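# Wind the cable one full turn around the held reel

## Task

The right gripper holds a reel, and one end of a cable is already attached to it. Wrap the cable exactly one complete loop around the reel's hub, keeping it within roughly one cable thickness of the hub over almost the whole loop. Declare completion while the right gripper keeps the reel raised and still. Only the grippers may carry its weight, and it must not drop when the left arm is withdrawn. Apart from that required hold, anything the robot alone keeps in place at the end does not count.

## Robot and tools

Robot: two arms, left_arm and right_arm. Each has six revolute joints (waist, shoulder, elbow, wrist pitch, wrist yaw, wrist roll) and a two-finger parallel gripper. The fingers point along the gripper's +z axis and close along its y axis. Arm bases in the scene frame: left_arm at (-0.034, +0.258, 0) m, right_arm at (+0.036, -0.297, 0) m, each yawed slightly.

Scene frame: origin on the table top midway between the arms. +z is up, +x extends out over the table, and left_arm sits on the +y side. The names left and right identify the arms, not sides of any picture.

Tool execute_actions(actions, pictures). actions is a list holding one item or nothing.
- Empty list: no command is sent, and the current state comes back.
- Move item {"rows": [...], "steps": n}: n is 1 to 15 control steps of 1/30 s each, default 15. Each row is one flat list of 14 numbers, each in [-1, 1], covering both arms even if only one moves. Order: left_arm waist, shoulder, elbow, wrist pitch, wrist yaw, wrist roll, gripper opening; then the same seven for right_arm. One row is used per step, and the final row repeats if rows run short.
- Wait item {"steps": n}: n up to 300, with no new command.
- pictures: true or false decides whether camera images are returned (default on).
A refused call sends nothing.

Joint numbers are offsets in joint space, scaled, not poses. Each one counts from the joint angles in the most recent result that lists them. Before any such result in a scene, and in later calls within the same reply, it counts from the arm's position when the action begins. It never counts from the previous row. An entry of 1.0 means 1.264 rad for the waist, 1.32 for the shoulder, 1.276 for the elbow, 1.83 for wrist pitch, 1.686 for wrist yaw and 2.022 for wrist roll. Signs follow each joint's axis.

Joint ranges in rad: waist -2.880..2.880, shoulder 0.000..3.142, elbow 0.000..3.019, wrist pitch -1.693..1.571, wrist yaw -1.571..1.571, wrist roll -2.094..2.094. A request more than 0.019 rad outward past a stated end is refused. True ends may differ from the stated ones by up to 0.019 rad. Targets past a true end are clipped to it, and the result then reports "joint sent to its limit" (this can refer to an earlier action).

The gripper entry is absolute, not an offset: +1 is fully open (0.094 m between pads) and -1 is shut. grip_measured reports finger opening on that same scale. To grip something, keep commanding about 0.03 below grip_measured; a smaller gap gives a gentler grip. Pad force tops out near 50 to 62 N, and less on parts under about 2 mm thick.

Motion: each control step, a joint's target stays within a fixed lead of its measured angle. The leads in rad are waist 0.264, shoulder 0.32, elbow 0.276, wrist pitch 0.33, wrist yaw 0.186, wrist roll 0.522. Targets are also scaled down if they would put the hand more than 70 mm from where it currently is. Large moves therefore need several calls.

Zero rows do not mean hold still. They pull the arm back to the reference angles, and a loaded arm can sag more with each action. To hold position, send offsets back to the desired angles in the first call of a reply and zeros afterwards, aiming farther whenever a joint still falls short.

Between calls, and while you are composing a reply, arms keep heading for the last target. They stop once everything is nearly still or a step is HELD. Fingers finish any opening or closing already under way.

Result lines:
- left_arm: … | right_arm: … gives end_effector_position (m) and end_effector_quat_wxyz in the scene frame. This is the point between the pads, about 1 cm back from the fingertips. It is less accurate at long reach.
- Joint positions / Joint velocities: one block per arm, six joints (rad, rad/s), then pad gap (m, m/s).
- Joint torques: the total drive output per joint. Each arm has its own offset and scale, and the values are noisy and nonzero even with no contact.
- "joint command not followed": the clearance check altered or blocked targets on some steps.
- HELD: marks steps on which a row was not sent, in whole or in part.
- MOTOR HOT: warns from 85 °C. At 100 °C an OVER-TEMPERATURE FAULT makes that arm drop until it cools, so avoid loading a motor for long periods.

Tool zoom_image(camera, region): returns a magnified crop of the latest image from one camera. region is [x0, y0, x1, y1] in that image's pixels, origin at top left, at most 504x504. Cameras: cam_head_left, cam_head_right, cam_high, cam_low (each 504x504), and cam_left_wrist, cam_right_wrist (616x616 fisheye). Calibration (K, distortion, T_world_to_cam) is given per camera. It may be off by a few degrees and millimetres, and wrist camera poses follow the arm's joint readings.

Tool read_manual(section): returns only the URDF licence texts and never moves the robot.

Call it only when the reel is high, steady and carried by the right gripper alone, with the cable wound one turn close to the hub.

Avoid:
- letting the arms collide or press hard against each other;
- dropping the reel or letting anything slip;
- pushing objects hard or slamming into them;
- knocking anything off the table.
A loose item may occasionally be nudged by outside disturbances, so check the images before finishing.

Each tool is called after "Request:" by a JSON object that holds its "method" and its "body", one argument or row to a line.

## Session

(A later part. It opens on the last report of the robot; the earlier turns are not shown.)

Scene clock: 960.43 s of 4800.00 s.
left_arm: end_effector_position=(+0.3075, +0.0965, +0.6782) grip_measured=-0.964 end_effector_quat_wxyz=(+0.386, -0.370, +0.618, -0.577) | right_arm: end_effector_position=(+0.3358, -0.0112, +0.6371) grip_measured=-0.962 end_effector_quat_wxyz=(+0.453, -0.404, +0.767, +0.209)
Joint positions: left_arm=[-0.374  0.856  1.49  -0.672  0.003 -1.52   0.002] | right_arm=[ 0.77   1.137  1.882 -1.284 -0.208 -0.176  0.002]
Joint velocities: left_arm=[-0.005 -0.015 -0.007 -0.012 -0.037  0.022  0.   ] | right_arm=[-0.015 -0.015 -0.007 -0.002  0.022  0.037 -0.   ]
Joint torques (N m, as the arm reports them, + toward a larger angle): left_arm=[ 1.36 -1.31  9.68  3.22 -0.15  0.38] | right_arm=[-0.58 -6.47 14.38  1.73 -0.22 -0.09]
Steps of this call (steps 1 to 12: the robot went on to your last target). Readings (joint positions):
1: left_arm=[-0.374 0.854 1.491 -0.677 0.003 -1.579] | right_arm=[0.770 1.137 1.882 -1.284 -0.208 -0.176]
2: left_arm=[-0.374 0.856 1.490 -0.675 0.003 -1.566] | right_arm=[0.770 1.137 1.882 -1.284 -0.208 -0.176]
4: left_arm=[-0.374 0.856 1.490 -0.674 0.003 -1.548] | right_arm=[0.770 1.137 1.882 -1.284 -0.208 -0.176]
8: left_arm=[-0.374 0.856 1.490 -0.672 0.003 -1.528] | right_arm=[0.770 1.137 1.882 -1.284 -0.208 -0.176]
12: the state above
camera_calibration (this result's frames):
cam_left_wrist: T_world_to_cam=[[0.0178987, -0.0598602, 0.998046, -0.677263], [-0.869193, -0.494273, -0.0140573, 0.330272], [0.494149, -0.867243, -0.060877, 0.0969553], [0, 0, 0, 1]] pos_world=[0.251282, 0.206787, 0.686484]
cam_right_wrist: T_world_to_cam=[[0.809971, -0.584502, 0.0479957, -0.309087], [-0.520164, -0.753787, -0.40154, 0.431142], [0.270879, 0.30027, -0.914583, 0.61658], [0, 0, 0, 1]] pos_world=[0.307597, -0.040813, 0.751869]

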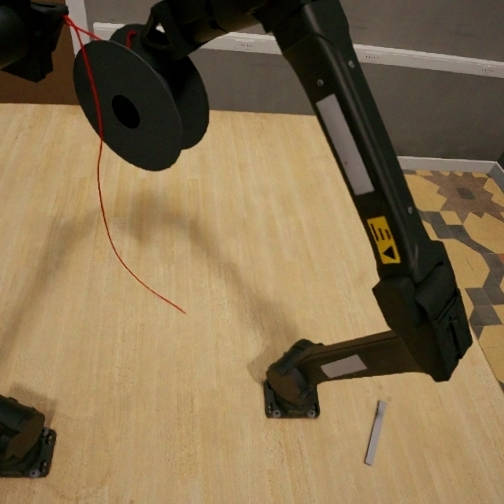

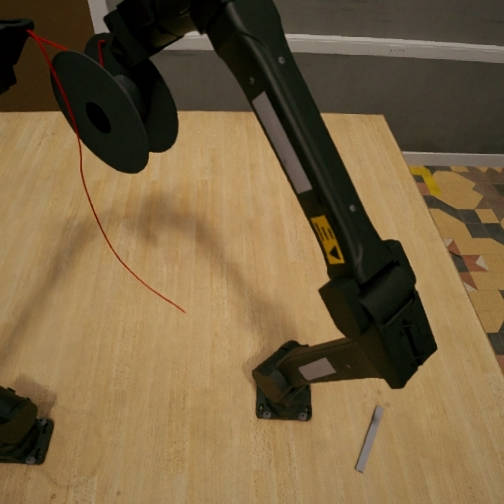

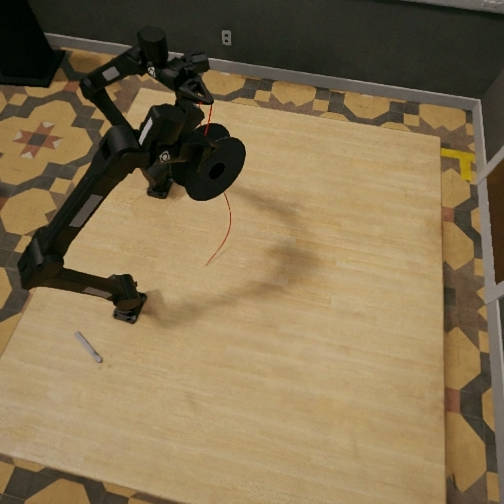

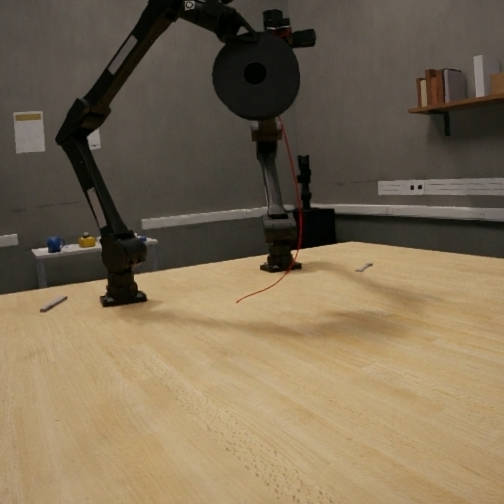

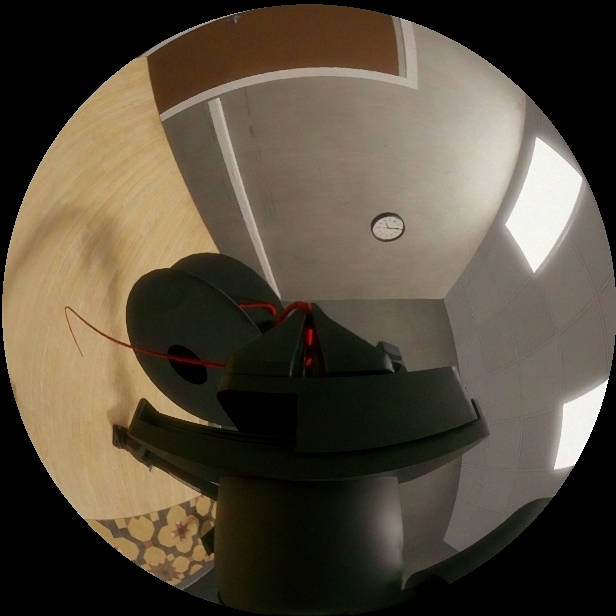

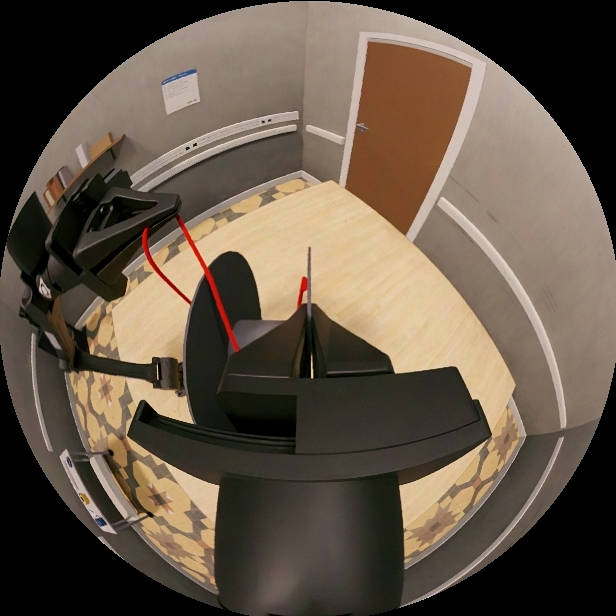

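Request:
{"method": "execute_actions", "body": {
  "actions": [
    {"rows": [[0.013,0.002,-0.004,0.005,0.019,0.014,-0.98,-0.002,0.003,0.04,0.004,0,0,-1],[0.026,0.005,-0.008,0.010,0.039,0.027,-0.98,-0.002,0.003,0.04,0.004,0,0,-1],[0.039,0.007,-0.011,0.016,0.058,0.041,-0.98,-0.002,0.003,0.04,0.004,0,0,-1],[0.051,0.010,-0.015,0.021,0.078,0.055,-0.98,-0.002,0.003,0.04,0.004,0,0,-1],[0.064,0.012,-0.019,0.026,0.097,0.068,-0.98,-0.002,0.003,0.04,0.004,0,0,-1],[0.077,0.015,-0.023,0.031,0.117,0.082,-0.98,-0.002,0.003,0.04,0.004,0,0,-1],[0.090,0.017,-0.026,0.036,0.136,0.096,-0.98,-0.002,0.003,0.04,0.004,0,0,-1],[0.103,0.020,-0.030,0.042,0.156,0.110,-0.98,-0.002,0.003,0.04,0.004,0,0,-1],[0.116,0.022,-0.034,0.047,0.175,0.123,-0.98,-0.002,0.003,0.04,0.004,0,0,-1],[0.128,0.024,-0.038,0.052,0.195,0.137,-0.98,-0.002,0.003,0.04,0.004,0,0,-1],[0.141,0.027,-0.041,0.057,0.214,0.151,-0.98,-0.002,0.003,0.04,0.004,0,0,-1],[0.154,0.029,-0.045,0.062,0.234,0.164,-0.98,-0.002,0.003,0.04,0.004,0,0,-1],[0.167,0.032,-0.049,0.068,0.254,0.178,-0.98,-0.002,0.003,0.04,0.004,0,0,-1]], "steps": 15}
  ],
  "pictures": false
}}

Request:
{"method": "execute_actions", "body": {
  "actions": [
    {"steps": 15}
  ]
}}

Scene clock: 974.07 s of 4800.00 s.
left_arm: end_effector_position=(+0.3270, +0.0948, +0.6602) grip_measured=-0.964 end_effector_quat_wxyz=(+0.400, -0.207, +0.686, -0.572) | right_arm: end_effector_position=(+0.3358, -0.0112, +0.6371) grip_measured=-0.962 end_effector_quat_wxyz=(+0.453, -0.404, +0.767, +0.209)
Joint positions: left_arm=[-0.179  0.884  1.437 -0.581  0.424 -1.242  0.002] | right_arm=[ 0.77   1.137  1.882 -1.284 -0.208 -0.176  0.002]
Joint velocities: left_arm=[ 0.23   0.132 -0.095  0.09   0.095  0.388 -0.   ] | right_arm=[-0.015  0.005  0.007  0.002 -0.007  0.007 -0.   ]
Joint torques (N m, as the arm reports them, + toward a larger angle): left_arm=[ 0.61 -0.14  9.73  3.27  0.22  0.33] | right_arm=[-0.66 -6.25 14.12  1.66 -0.25 -0.04]
Steps of this call (steps 1 to 30: the robot went on to your last target; steps 31 to 394: nothing new was sent; steps 395 to 409: all 15 steps of this action). Readings (joint positions):
395: left_arm=[-0.373 0.856 1.490 -0.672 0.018 -1.514] | right_arm=[0.770 1.137 1.882 -1.284 -0.208 -0.176]
396: left_arm=[-0.370 0.856 1.490 -0.672 0.045 -1.508] | right_arm=[0.770 1.137 1.882 -1.284 -0.208 -0.176]
398: left_arm=[-0.353 0.856 1.487 -0.669 0.107 -1.483] | right_arm=[0.770 1.137 1.882 -1.284 -0.208 -0.176]
402: left_arm=[-0.286 0.858 1.469 -0.640 0.237 -1.405] | right_arm=[0.770 1.137 1.882 -1.284 -0.208 -0.176]
409: the state above

Scene clock: 974.57 s of 4800.00 s.
left_arm: end_effector_position=(+0.3356, +0.0951, +0.6531) grip_measured=-0.964 end_effector_quat_wxyz=(+0.415, -0.188, +0.695, -0.556) | right_arm: end_effector_position=(+0.3358, -0.0112, +0.6371) grip_measured=-0.962 end_effector_quat_wxyz=(+0.453, -0.404, +0.767, +0.209)
Joint positions: left_arm=[-0.171  0.897  1.429 -0.574  0.43  -1.176  0.002] | right_arm=[ 0.77   1.137  1.882 -1.284 -0.208 -0.176  0.002]
Joint velocities: left_arm=[-0.005 -0.005  0.022  0.002 -0.022  0.037 -0.   ] | right_arm=[-0.024 -0.015 -0.007 -0.002 -0.022  0.007  0.   ]
Joint torques (N m, as the arm reports them, + toward a larger angle): left_arm=[ 0.89 -1.39  9.89  3.13  0.17  0.35] | right_arm=[-1.   -5.94 14.29  1.79 -0.23 -0.02]
Steps of this call (steps 1 to 15: the robot went on to your last target). Readings (joint positions):
1: left_arm=[-0.173 0.888 1.434 -0.579 0.426 -1.229] | right_arm=[0.770 1.137 1.882 -1.284 -0.208 -0.176]
2: left_arm=[-0.171 0.892 1.432 -0.578 0.427 -1.218] | right_arm=[0.770 1.137 1.882 -1.284 -0.208 -0.176]
4: left_arm=[-0.171 0.896 1.430 -0.578 0.429 -1.202] | right_arm=[0.770 1.137 1.882 -1.284 -0.208 -0.176]
8: left_arm=[-0.171 0.897 1.429 -0.575 0.429 -1.185] | right_arm=[0.770 1.137 1.882 -1.284 -0.208 -0.176]
15: the state above
camera_calibration (this result's frames):
cam_left_wrist: T_world_to_cam=[[-0.194309, -0.311581, 0.93014, -0.513299], [-0.931136, -0.239712, -0.274816, 0.520455], [0.308594, -0.919486, -0.243546, 0.266831], [0, 0, 0, 1]] pos_world=[0.302534, 0.210173, 0.685456]
cam_right_wrist: T_world_to_cam=[[0.809971, -0.584502, 0.0479957, -0.309087], [-0.520164, -0.753787, -0.40154, 0.431142], [0.270879, 0.30027, -0.914583, 0.61658], [0, 0, 0, 1]] pos_world=[0.307597, -0.040813, 0.751869]

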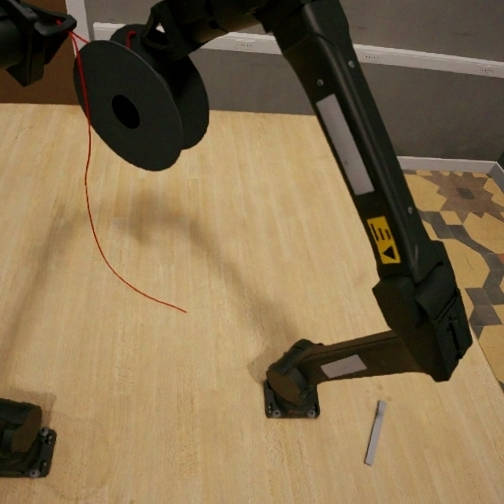

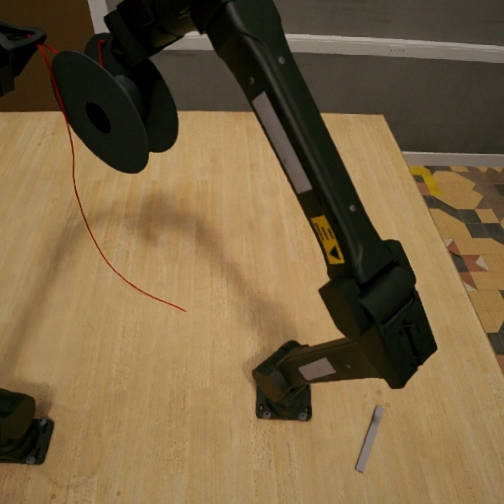

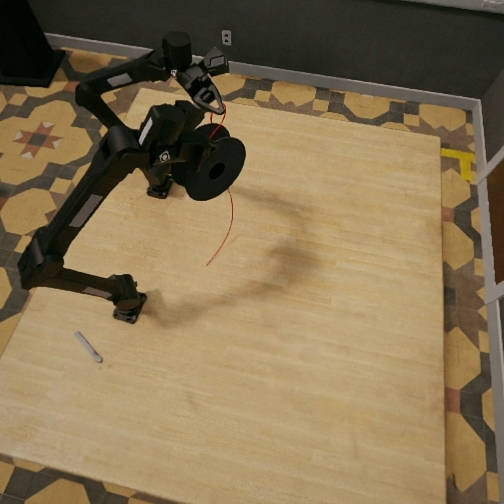

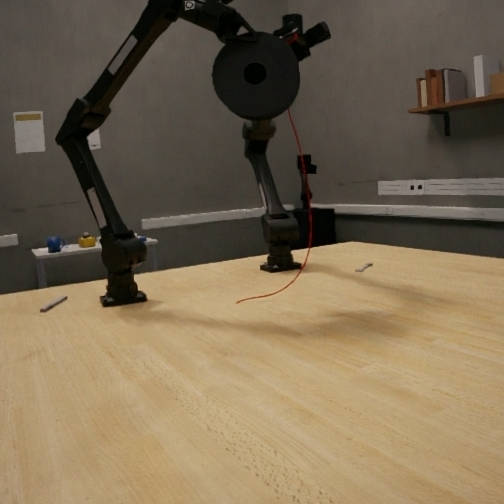

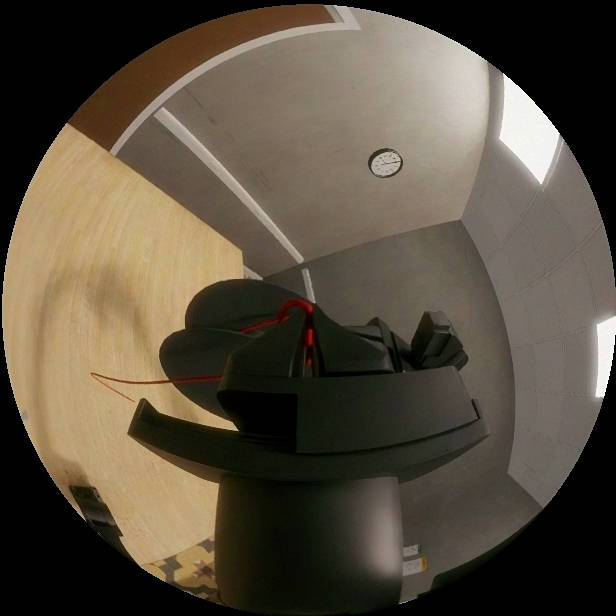

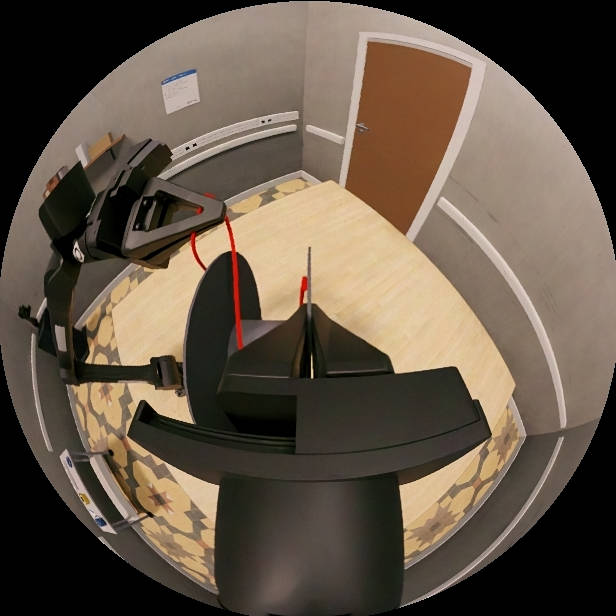

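Request:
{"method": "execute_actions", "body": {
  "actions": [
    {"rows": [[0.013,0.003,-0.004,0.007,0.020,0.014,-0.98,-0.002,0.003,0.04,0.004,0,0,-1],[0.027,0.005,-0.008,0.015,0.040,0.029,-0.98,-0.002,0.003,0.04,0.004,0,0,-1],[0.040,0.008,-0.012,0.022,0.059,0.043,-0.98,-0.002,0.003,0.04,0.004,0,0,-1],[0.053,0.010,-0.015,0.029,0.079,0.057,-0.98,-0.002,0.003,0.04,0.004,0,0,-1],[0.067,0.013,-0.019,0.037,0.099,0.072,-0.98,-0.002,0.003,0.04,0.004,0,0,-1],[0.080,0.015,-0.023,0.044,0.119,0.086,-0.98,-0.002,0.003,0.04,0.004,0,0,-1],[0.093,0.018,-0.027,0.051,0.138,0.100,-0.98,-0.002,0.003,0.04,0.004,0,0,-1],[0.107,0.020,-0.031,0.059,0.158,0.114,-0.98,-0.002,0.003,0.04,0.004,0,0,-1],[0.120,0.023,-0.035,0.066,0.178,0.129,-0.98,-0.002,0.003,0.04,0.004,0,0,-1],[0.133,0.025,-0.039,0.073,0.198,0.143,-0.98,-0.002,0.003,0.04,0.004,0,0,-1],[0.147,0.028,-0.042,0.080,0.217,0.157,-0.98,-0.002,0.003,0.04,0.004,0,0,-1],[0.160,0.030,-0.046,0.088,0.237,0.172,-0.98,-0.002,0.003,0.04,0.004,0,0,-1],[0.173,0.033,-0.050,0.095,0.257,0.186,-0.98,-0.002,0.003,0.04,0.004,0,0,-1]], "steps": 15}
  ],
  "pictures": false
}}

Request:
{"method": "execute_actions", "body": {
  "actions": [
    {"steps": 15}
  ]
}}

Scene clock: 996.30 s of 4800.00 s.
left_arm: end_effector_position=(+0.3379, +0.1106, +0.6393) grip_measured=-0.964 end_effector_quat_wxyz=(+0.443, +0.010, +0.706, -0.553) | right_arm: end_effector_position=(+0.3361, -0.0110, +0.6368) grip_measured=-0.962 end_effector_quat_wxyz=(+0.452, -0.404, +0.767, +0.209)
Joint positions: left_arm=[ 0.023  0.925  1.371 -0.44   0.867 -0.886  0.002] | right_arm=[ 0.77   1.138  1.882 -1.284 -0.208 -0.175  0.002]
Joint velocities: left_arm=[ 0.103  0.103 -0.144  0.076  0.168  0.52   0.001] | right_arm=[-0.005  0.015 -0.007 -0.012 -0.007  0.051 -0.001]
Joint torques (N m, as the arm reports them, + toward a larger angle): left_arm=[ 1.71 -1.63 10.38  3.28 -0.57  0.35] | right_arm=[-0.74 -6.16 14.37  1.89 -0.26 -0.17]
Steps of this call (steps 1 to 15: the robot went on to your last target; steps 16 to 637: nothing new was sent; steps 638 to 652: all 15 steps of this action). Readings (joint positions):
638: left_arm=[-0.170 0.897 1.429 -0.574 0.444 -1.171] | right_arm=[0.770 1.137 1.882 -1.284 -0.208 -0.176]
639: left_arm=[-0.167 0.897 1.429 -0.574 0.472 -1.165] | right_arm=[0.770 1.137 1.882 -1.284 -0.208 -0.176]
641: left_arm=[-0.150 0.897 1.424 -0.564 0.535 -1.138] | right_arm=[0.770 1.137 1.882 -1.284 -0.208 -0.176]
645: left_arm=[-0.080 0.900 1.407 -0.518 0.667 -1.056] | right_arm=[0.770 1.137 1.882 -1.284 -0.208 -0.176]
652: the state above

Scene clock: 996.80 s of 4800.00 s.
left_arm: end_effector_position=(+0.3449, +0.1105, +0.6325) grip_measured=-0.964 end_effector_quat_wxyz=(+0.457, +0.032, +0.708, -0.538) | right_arm: end_effector_position=(+0.3379, -0.0096, +0.6351) grip_measured=-0.962 end_effector_quat_wxyz=(+0.450, -0.404, +0.768, +0.209)
Joint positions: left_arm=[ 0.024  0.937  1.363 -0.432  0.871 -0.817  0.002] | right_arm=[ 0.77   1.142  1.882 -1.284 -0.208 -0.175  0.002]
Joint velocities: left_arm=[-0.024  0.005  0.002  0.007 -0.051  0.066 -0.   ] | right_arm=[ 0.005  0.005  0.002  0.002  0.066 -0.007 -0.   ]
Joint torques (N m, as the arm reports them, + toward a larger angle): left_arm=[ 2.18 -2.56 10.68  3.15 -0.32  0.3 ] | right_arm=[-1.32 -7.57 14.53  1.74 -0.22 -0.05]
Steps of this call (steps 1 to 15: the robot went on to your last target). Readings (joint positions):
1: left_arm=[0.024 0.928 1.367 -0.439 0.870 -0.872] | right_arm=[0.770 1.138 1.882 -1.284 -0.208 -0.175]
2: left_arm=[0.024 0.931 1.364 -0.438 0.870 -0.861] | right_arm=[0.770 1.139 1.882 -1.284 -0.208 -0.175]
4: left_arm=[0.024 0.936 1.363 -0.436 0.870 -0.844] | right_arm=[0.770 1.141 1.882 -1.284 -0.208 -0.175]
8: left_arm=[0.024 0.937 1.363 -0.432 0.870 -0.827] | right_arm=[0.770 1.142 1.882 -1.284 -0.208 -0.175]
15: the state above
camera_calibration (this result's frames):
cam_left_wrist: T_world_to_cam=[[-0.531391, -0.420878, 0.735177, -0.23586], [-0.829964, 0.084857, -0.551325, 0.631299], [0.169656, -0.903139, -0.394406, 0.414681], [0, 0, 0, 1]] pos_world=[0.328268, 0.221677, 0.685002]
cam_right_wrist: T_world_to_cam=[[0.809865, -0.584842, 0.0455879, -0.308143], [-0.522576, -0.75458, -0.396891, 0.430525], [0.266518, 0.297605, -0.916733, 0.6164], [0, 0, 0, 1]] pos_world=[0.310255, -0.0387932, 0.749994]

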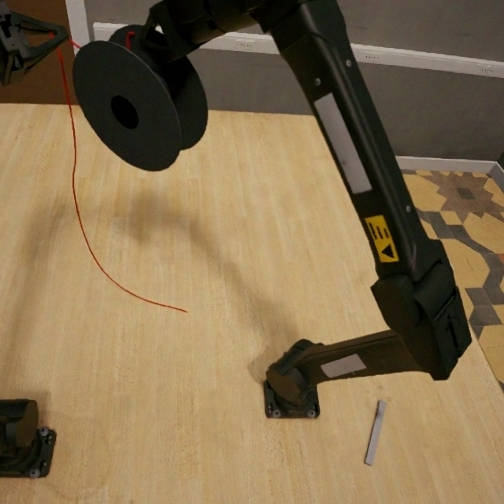

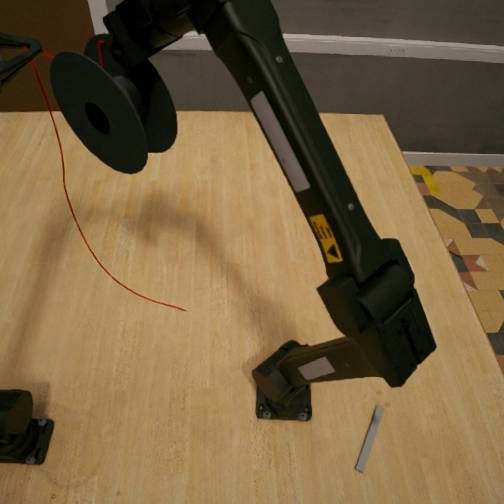

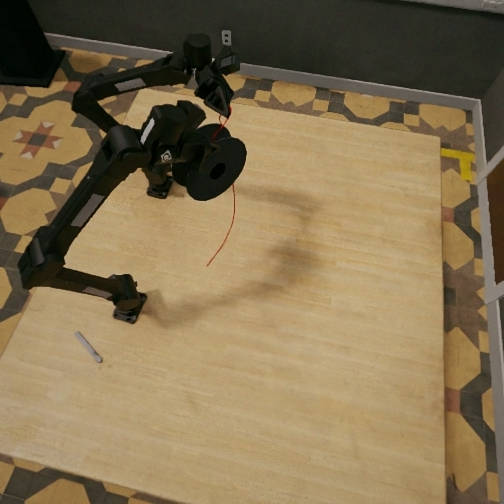

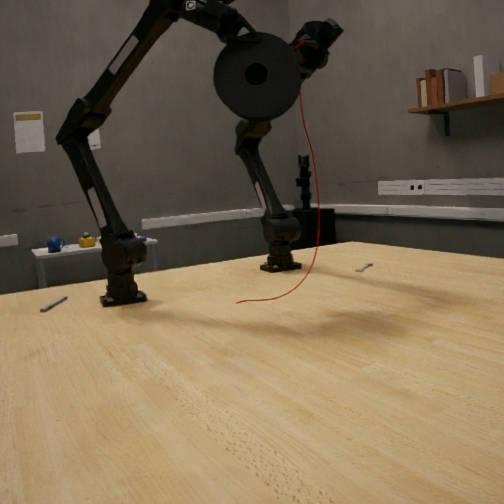

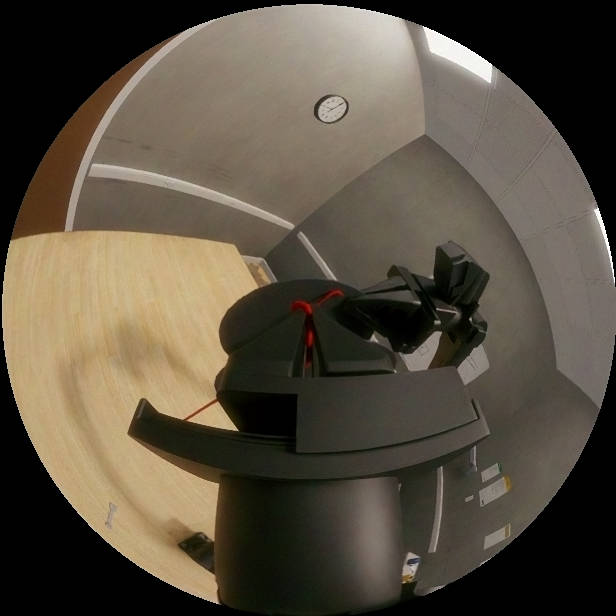

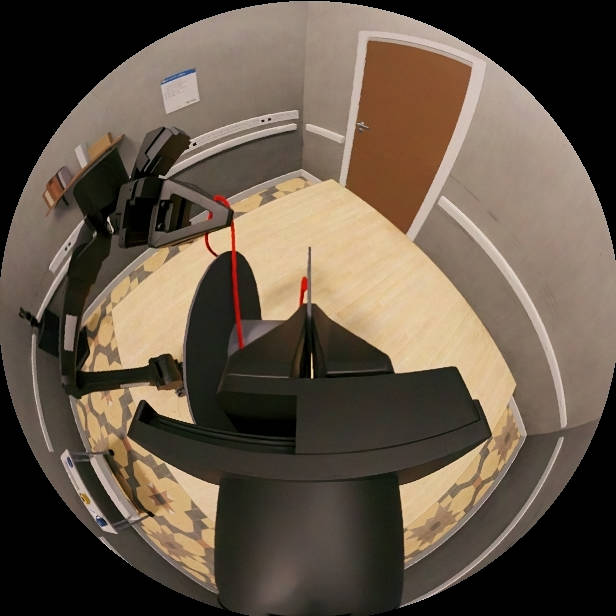

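Request:
{"method": "zoom_image", "body": {
  "camera": "cam_right_wrist",
  "region": [100, 150, 400, 420]
}}

Request:
{"method": "zoom_image", "body": {
  "camera": "cam_left_wrist",
  "region": [200, 200, 500, 400]
}}

Region (100, 150, 400, 420) of cam_right_wrist's 616x616 image, scaled by 1.680, with more detail than that image has; it fills the top 454 rows of this view, and the rest is white.

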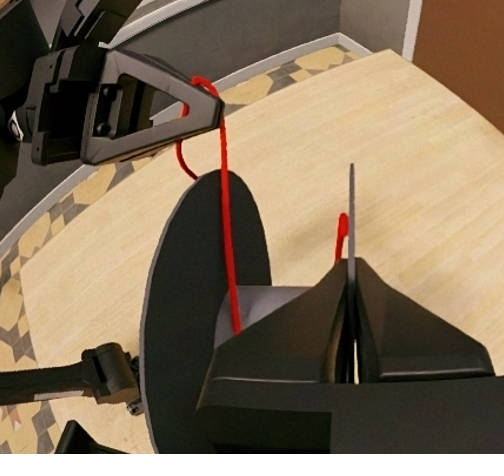

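Region (200, 200, 500, 400) of cam_left_wrist's 616x616 image, scaled by 1.680, with more detail than that image has.

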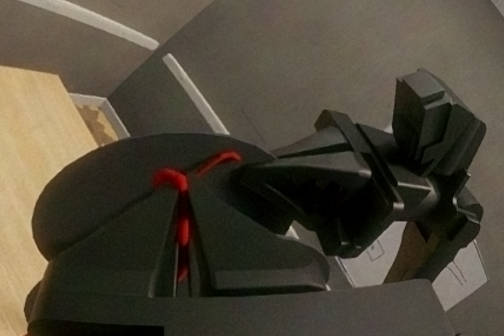

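Request:
{"method": "execute_actions", "body": {
  "actions": [
    {"rows": [[0,0,0,0,0,0.022,-0.98,-0.002,0,0.04,0.004,0,0,-1],[0,0,0,0,0,0.044,-0.98,-0.002,0,0.04,0.004,0,0,-1],[0,0,0,0,0,0.066,-0.98,-0.002,0,0.04,0.004,0,0,-1],[0,0,0,0,0,0.088,-0.98,-0.002,0,0.04,0.004,0,0,-1],[0,0,0,0,0,0.110,-0.98,-0.002,0,0.04,0.004,0,0,-1],[0,0,0,0,0,0.132,-0.98,-0.002,0,0.04,0.004,0,0,-1],[0,0,0,0,0,0.154,-0.98,-0.002,0,0.04,0.004,0,0,-1],[0,0,0,0,0,0.176,-0.98,-0.002,0,0.04,0.004,0,0,-1],[0,0,0,0,0,0.198,-0.98,-0.002,0,0.04,0.004,0,0,-1],[0,0,0,0,0,0.220,-0.98,-0.002,0,0.04,0.004,0,0,-1],[0,0,0,0,0,0.242,-0.98,-0.002,0,0.04,0.004,0,0,-1],[0,0,0,0,0,0.264,-0.98,-0.002,0,0.04,0.004,0,0,-1],[0,0,0,0,0,0.286,-0.98,-0.002,0,0.04,0.004,0,0,-1],[0,0,0,0,0,0.308,-0.98,-0.002,0,0.04,0.004,0,0,-1],[0,0,0,0,0,0.330,-0.98,-0.002,0,0.04,0.004,0,0,-1]], "steps": 15}
  ],
  "pictures": false
}}

Request:
{"method": "execute_actions", "body": {
  "actions": [
    {"steps": 12}
  ]
}}

Scene clock: 1027.70 s of 4800.00 s.
left_arm: end_effector_position=(+0.3429, +0.1084, +0.6325) grip_measured=-0.964 end_effector_quat_wxyz=(+0.567, +0.201, +0.679, -0.421) | right_arm: end_effector_position=(+0.3391, -0.0086, +0.6338) grip_measured=-0.962 end_effector_quat_wxyz=(+0.449, -0.404, +0.769, +0.209)
Joint positions: left_arm=[ 0.022  0.937  1.363 -0.432  0.882 -0.347  0.002] | right_arm=[ 0.77   1.145  1.882 -1.284 -0.208 -0.173  0.002]
Joint velocities: left_arm=[-0.015 -0.024  0.002  0.002 -0.007  1.238  0.001] | right_arm=[ 0.005  0.005 -0.007 -0.007 -0.022  0.051 -0.001]
Joint torques (N m, as the arm reports them, + toward a larger angle): left_arm=[ 0.68 -2.77 10.27  1.83 -0.5   0.3 ] | right_arm=[-0.64 -7.22 14.4   1.83 -0.3  -0.07]
Steps of this call (steps 1 to 15: the robot went on to your last target; steps 16 to 200: nothing new was sent; then 23.73 s passed at rest; steps 201 to 215: all 15 steps of this action). Readings (joint positions):
201: left_arm=[0.024 0.937 1.363 -0.432 0.873 -0.811] | right_arm=[0.770 1.142 1.882 -1.284 -0.208 -0.175]
202: left_arm=[0.024 0.937 1.363 -0.432 0.874 -0.799] | right_arm=[0.770 1.142 1.882 -1.284 -0.208 -0.175]
204: left_arm=[0.024 0.937 1.363 -0.432 0.875 -0.758] | right_arm=[0.770 1.142 1.882 -1.284 -0.208 -0.175]
208: left_arm=[0.024 0.937 1.363 -0.432 0.879 -0.630] | right_arm=[0.770 1.142 1.882 -1.284 -0.208 -0.175]
215: the state above

Scene clock: 1028.10 s of 4800.00 s.
left_arm: end_effector_position=(+0.3425, +0.1077, +0.6325) grip_measured=-0.964 end_effector_quat_wxyz=(+0.599, +0.258, +0.660, -0.373) | right_arm: end_effector_position=(+0.3397, -0.0081, +0.6332) grip_measured=-0.962 end_effector_quat_wxyz=(+0.448, -0.403, +0.770, +0.209)
Joint positions: left_arm=[ 0.02   0.937  1.363 -0.432  0.884 -0.18   0.002] | right_arm=[ 0.77   1.147  1.882 -1.284 -0.208 -0.171  0.002]
Joint velocities: left_arm=[-0.015 -0.015 -0.012 -0.002  0.007  0.125  0.   ] | right_arm=[-0.005 -0.015 -0.007 -0.022  0.095  0.007 -0.   ]
Joint torques (N m, as the arm reports them, + toward a larger angle): left_arm=[ 0.61 -2.66 10.28  1.83 -0.57  0.33] | right_arm=[-0.56 -7.39 14.44  1.92 -0.25 -0.1 ]
Steps of this call (steps 1 to 12: the robot went on to your last target). Readings (joint positions):
1: left_arm=[0.021 0.937 1.363 -0.432 0.883 -0.310] | right_arm=[0.770 1.146 1.882 -1.284 -0.208 -0.173]
2: left_arm=[0.021 0.937 1.363 -0.432 0.883 -0.282] | right_arm=[0.770 1.146 1.882 -1.284 -0.208 -0.173]
4: left_arm=[0.021 0.937 1.363 -0.432 0.883 -0.241] | right_arm=[0.770 1.147 1.882 -1.284 -0.208 -0.172]
8: left_arm=[0.020 0.937 1.363 -0.432 0.884 -0.198] | right_arm=[0.770 1.147 1.882 -1.284 -0.208 -0.171]
12: the state above
camera_calibration (this result's frames):
cam_left_wrist: T_world_to_cam=[[-0.783548, -0.592384, 0.187438, 0.212929], [-0.470194, 0.368124, -0.802124, 0.634451], [0.406165, -0.716635, -0.566978, 0.420589], [0, 0, 0, 1]] pos_world=[0.294327, 0.193988, 0.707462]
cam_right_wrist: T_world_to_cam=[[0.808996, -0.586376, 0.0410945, -0.305546], [-0.526482, -0.753905, -0.392993, 0.4307], [0.261423, 0.296295, -0.918623, 0.616752], [0, 0, 0, 1]] pos_world=[0.312708, -0.0371979, 0.748381]

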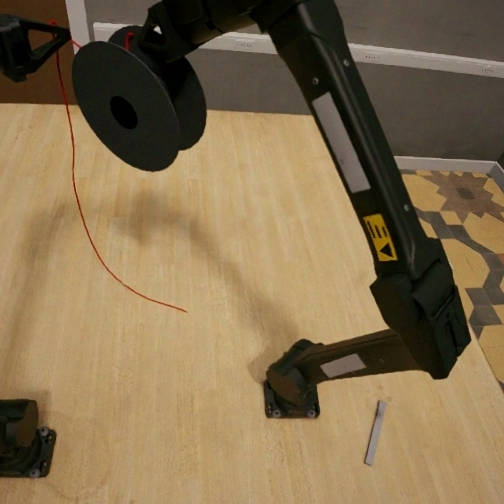

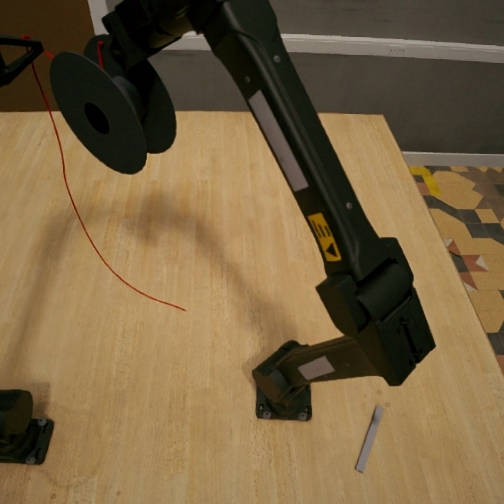

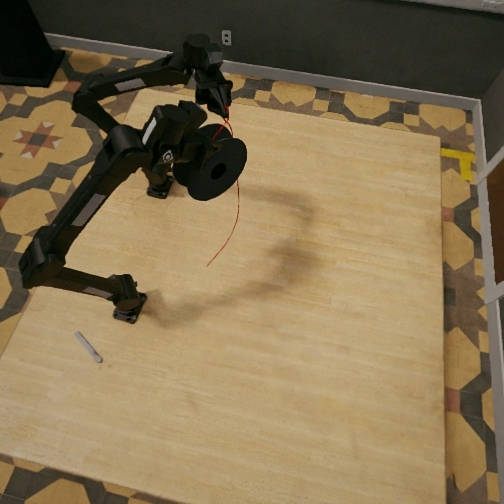

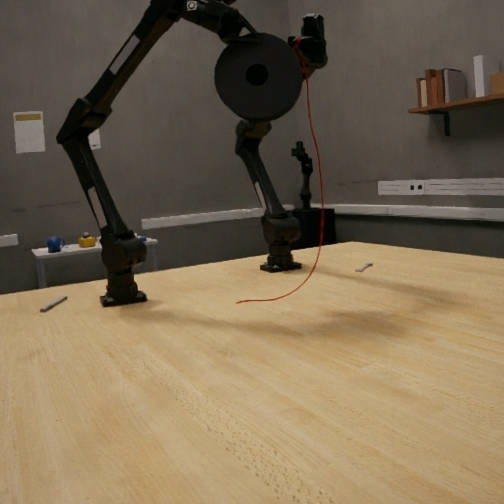

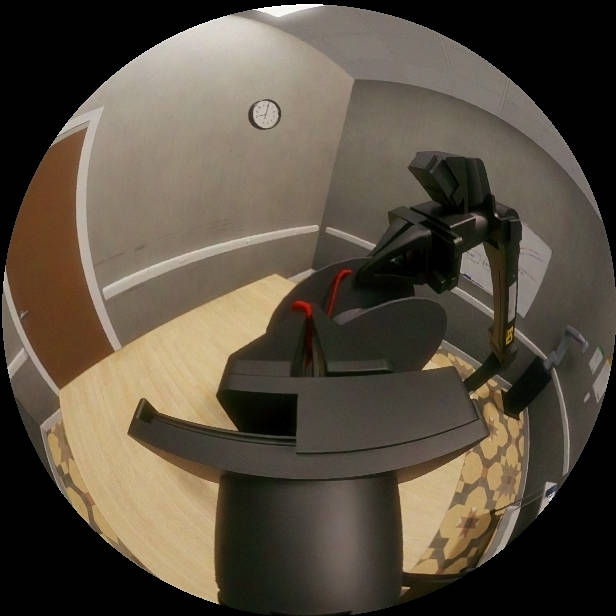

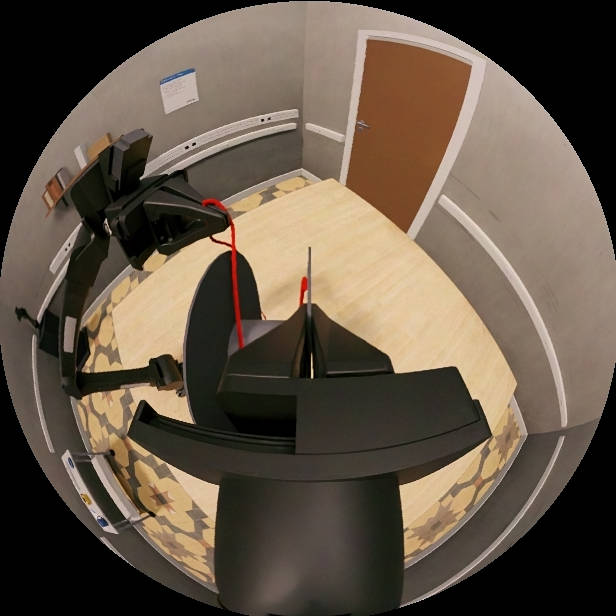

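Request:
{"method": "execute_actions", "body": {
  "actions": [
    {"rows": [[-0.006,0,0,0,0,0,-0.98,-0.002,-0.003,0.04,0.004,0,0,-1],[-0.012,0,0,0,0,0,-0.98,-0.002,-0.006,0.04,0.004,0,0,-1],[-0.018,0,0,0,0,0,-0.98,-0.002,-0.009,0.04,0.004,0,0,-1],[-0.024,0,0,0,0,0,-0.98,-0.002,-0.012,0.04,0.004,0,0,-1],[-0.030,0,0,0,0,0,-0.98,-0.002,-0.012,0.04,0.004,0,0,-1],[-0.036,0,0,0,0,0,-0.98,-0.002,-0.012,0.04,0.004,0,0,-1]], "steps": 15}
  ]
}}

Request:
{"method": "zoom_image", "body": {
  "camera": "cam_right_wrist",
  "region": [120, 150, 360, 370]
}}

Request:
{"method": "zoom_image", "body": {
  "camera": "cam_left_wrist",
  "region": [220, 220, 480, 400]
}}

Scene clock: 1041.30 s of 4800.00 s.
left_arm: end_effector_position=(+0.3367, +0.0942, +0.6325) grip_measured=-0.964 end_effector_quat_wxyz=(+0.594, +0.274, +0.653, -0.380) | right_arm: end_effector_position=(+0.3397, -0.0081, +0.6332) grip_measured=-0.962 end_effector_quat_wxyz=(+0.448, -0.403, +0.770, +0.209)
Joint positions: left_arm=[-0.015  0.937  1.363 -0.432  0.886 -0.168  0.002] | right_arm=[ 0.77   1.147  1.882 -1.284 -0.208 -0.17   0.002]
Joint velocities: left_arm=[ 0.005 -0.005  0.002 -0.007  0.022 -0.007 -0.   ] | right_arm=[-0.005 -0.015 -0.012 -0.007 -0.066  0.007 -0.   ]
Joint torques (N m, as the arm reports them, + toward a larger angle): left_arm=[-0.66 -2.74 10.26  1.82 -0.04  0.02] | right_arm=[-0.82 -8.79 14.27  1.86 -0.22 -0.05]
Steps of this call (steps 1 to 30: the robot went on to your last target; steps 31 to 210: nothing new was sent; then 5.70 s passed at rest; steps 211 to 225: all 15 steps of this action). Readings (joint positions):
211: left_arm=[0.020 0.937 1.363 -0.432 0.886 -0.168] | right_arm=[0.770 1.147 1.882 -1.284 -0.208 -0.170]
212: left_arm=[0.019 0.937 1.363 -0.432 0.886 -0.168] | right_arm=[0.770 1.147 1.882 -1.284 -0.208 -0.170]
214: left_arm=[0.014 0.937 1.363 -0.432 0.886 -0.168] | right_arm=[0.770 1.147 1.882 -1.284 -0.208 -0.170]
218: left_arm=[-0.009 0.937 1.363 -0.432 0.886 -0.168] | right_arm=[0.770 1.147 1.882 -1.284 -0.208 -0.170]
225: the state above
camera_calibration (this result's frames):
cam_left_wrist: T_world_to_cam=[[-0.806933, -0.563868, 0.175817, 0.212916], [-0.448278, 0.390852, -0.803916, 0.628275], [0.384585, -0.727521, -0.568161, 0.422355], [0, 0, 0, 1]] pos_world=[0.29102, 0.181766, 0.707612]
cam_right_wrist: T_world_to_cam=[[0.808893, -0.586541, 0.040767, -0.305305], [-0.526731, -0.753724, -0.393006, 0.430794], [0.261241, 0.296427, -0.918632, 0.616821], [0, 0, 0, 1]] pos_world=[0.312732, -0.0372156, 0.748382]

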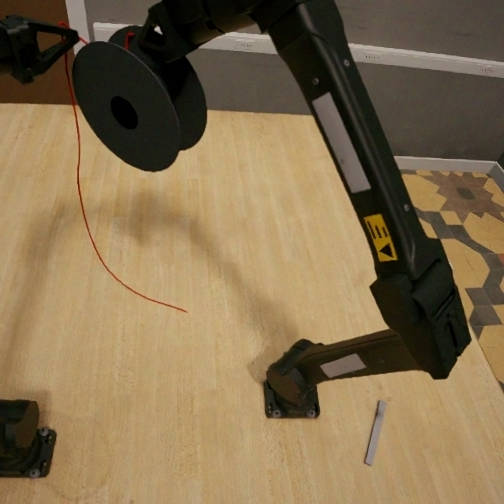

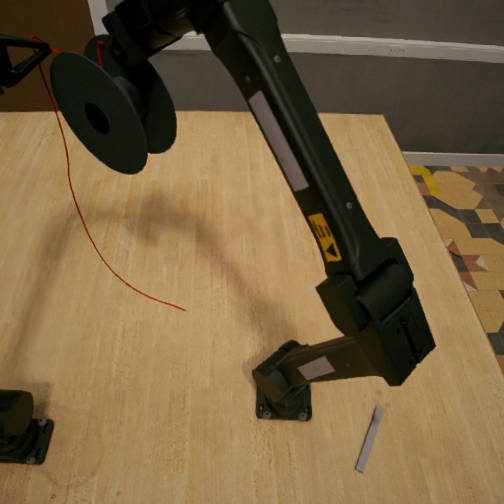

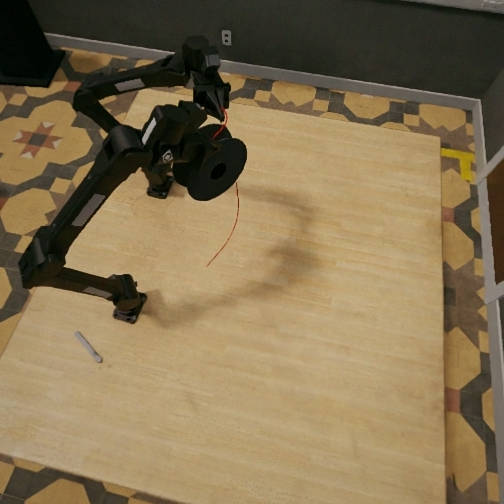

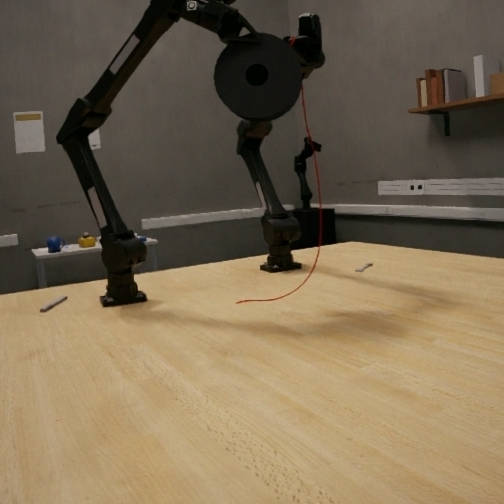

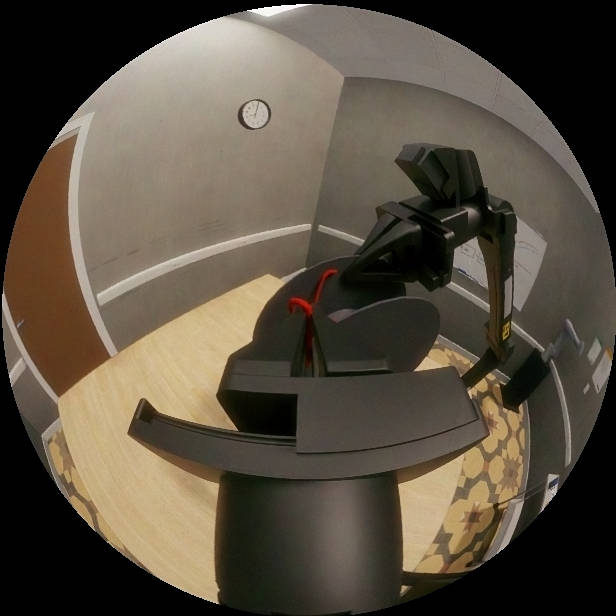

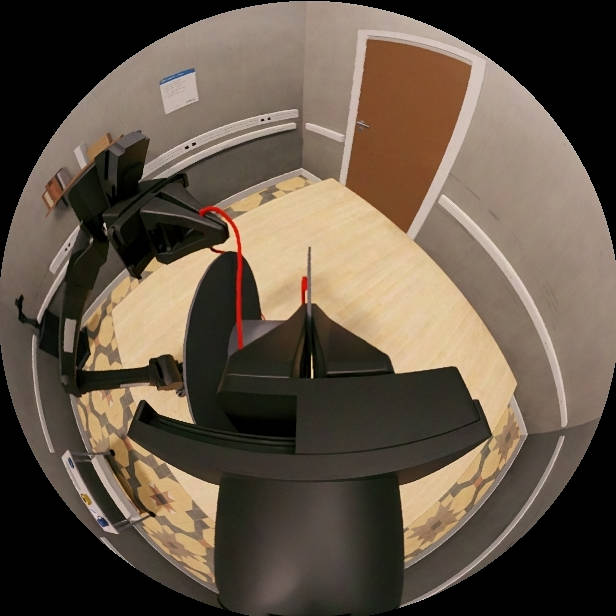

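Region (120, 150, 360, 370) of cam_right_wrist's 616x616 image, scaled by 2.100, with more detail than that image has; it fills the top 462 rows of this view, and the rest is white.

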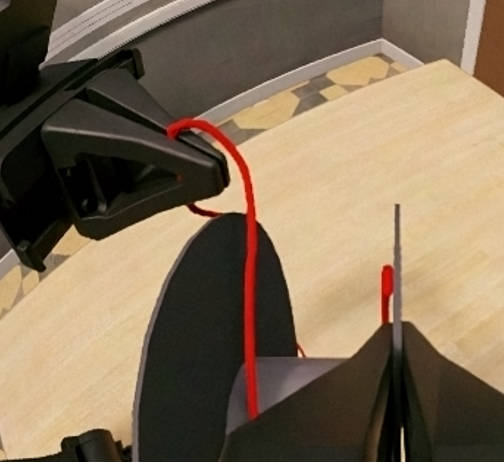

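Region (220, 220, 480, 400) of cam_left_wrist's 616x616 image, scaled by 1.938, with more detail than that image has; it fills the top 349 rows of this view, and the rest is white.

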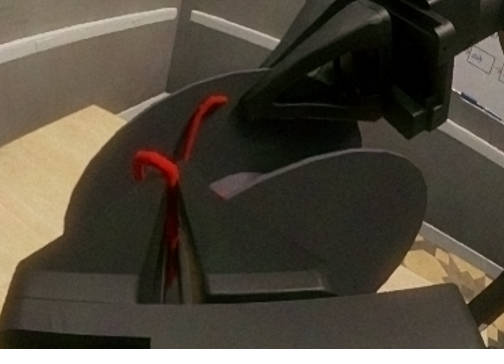

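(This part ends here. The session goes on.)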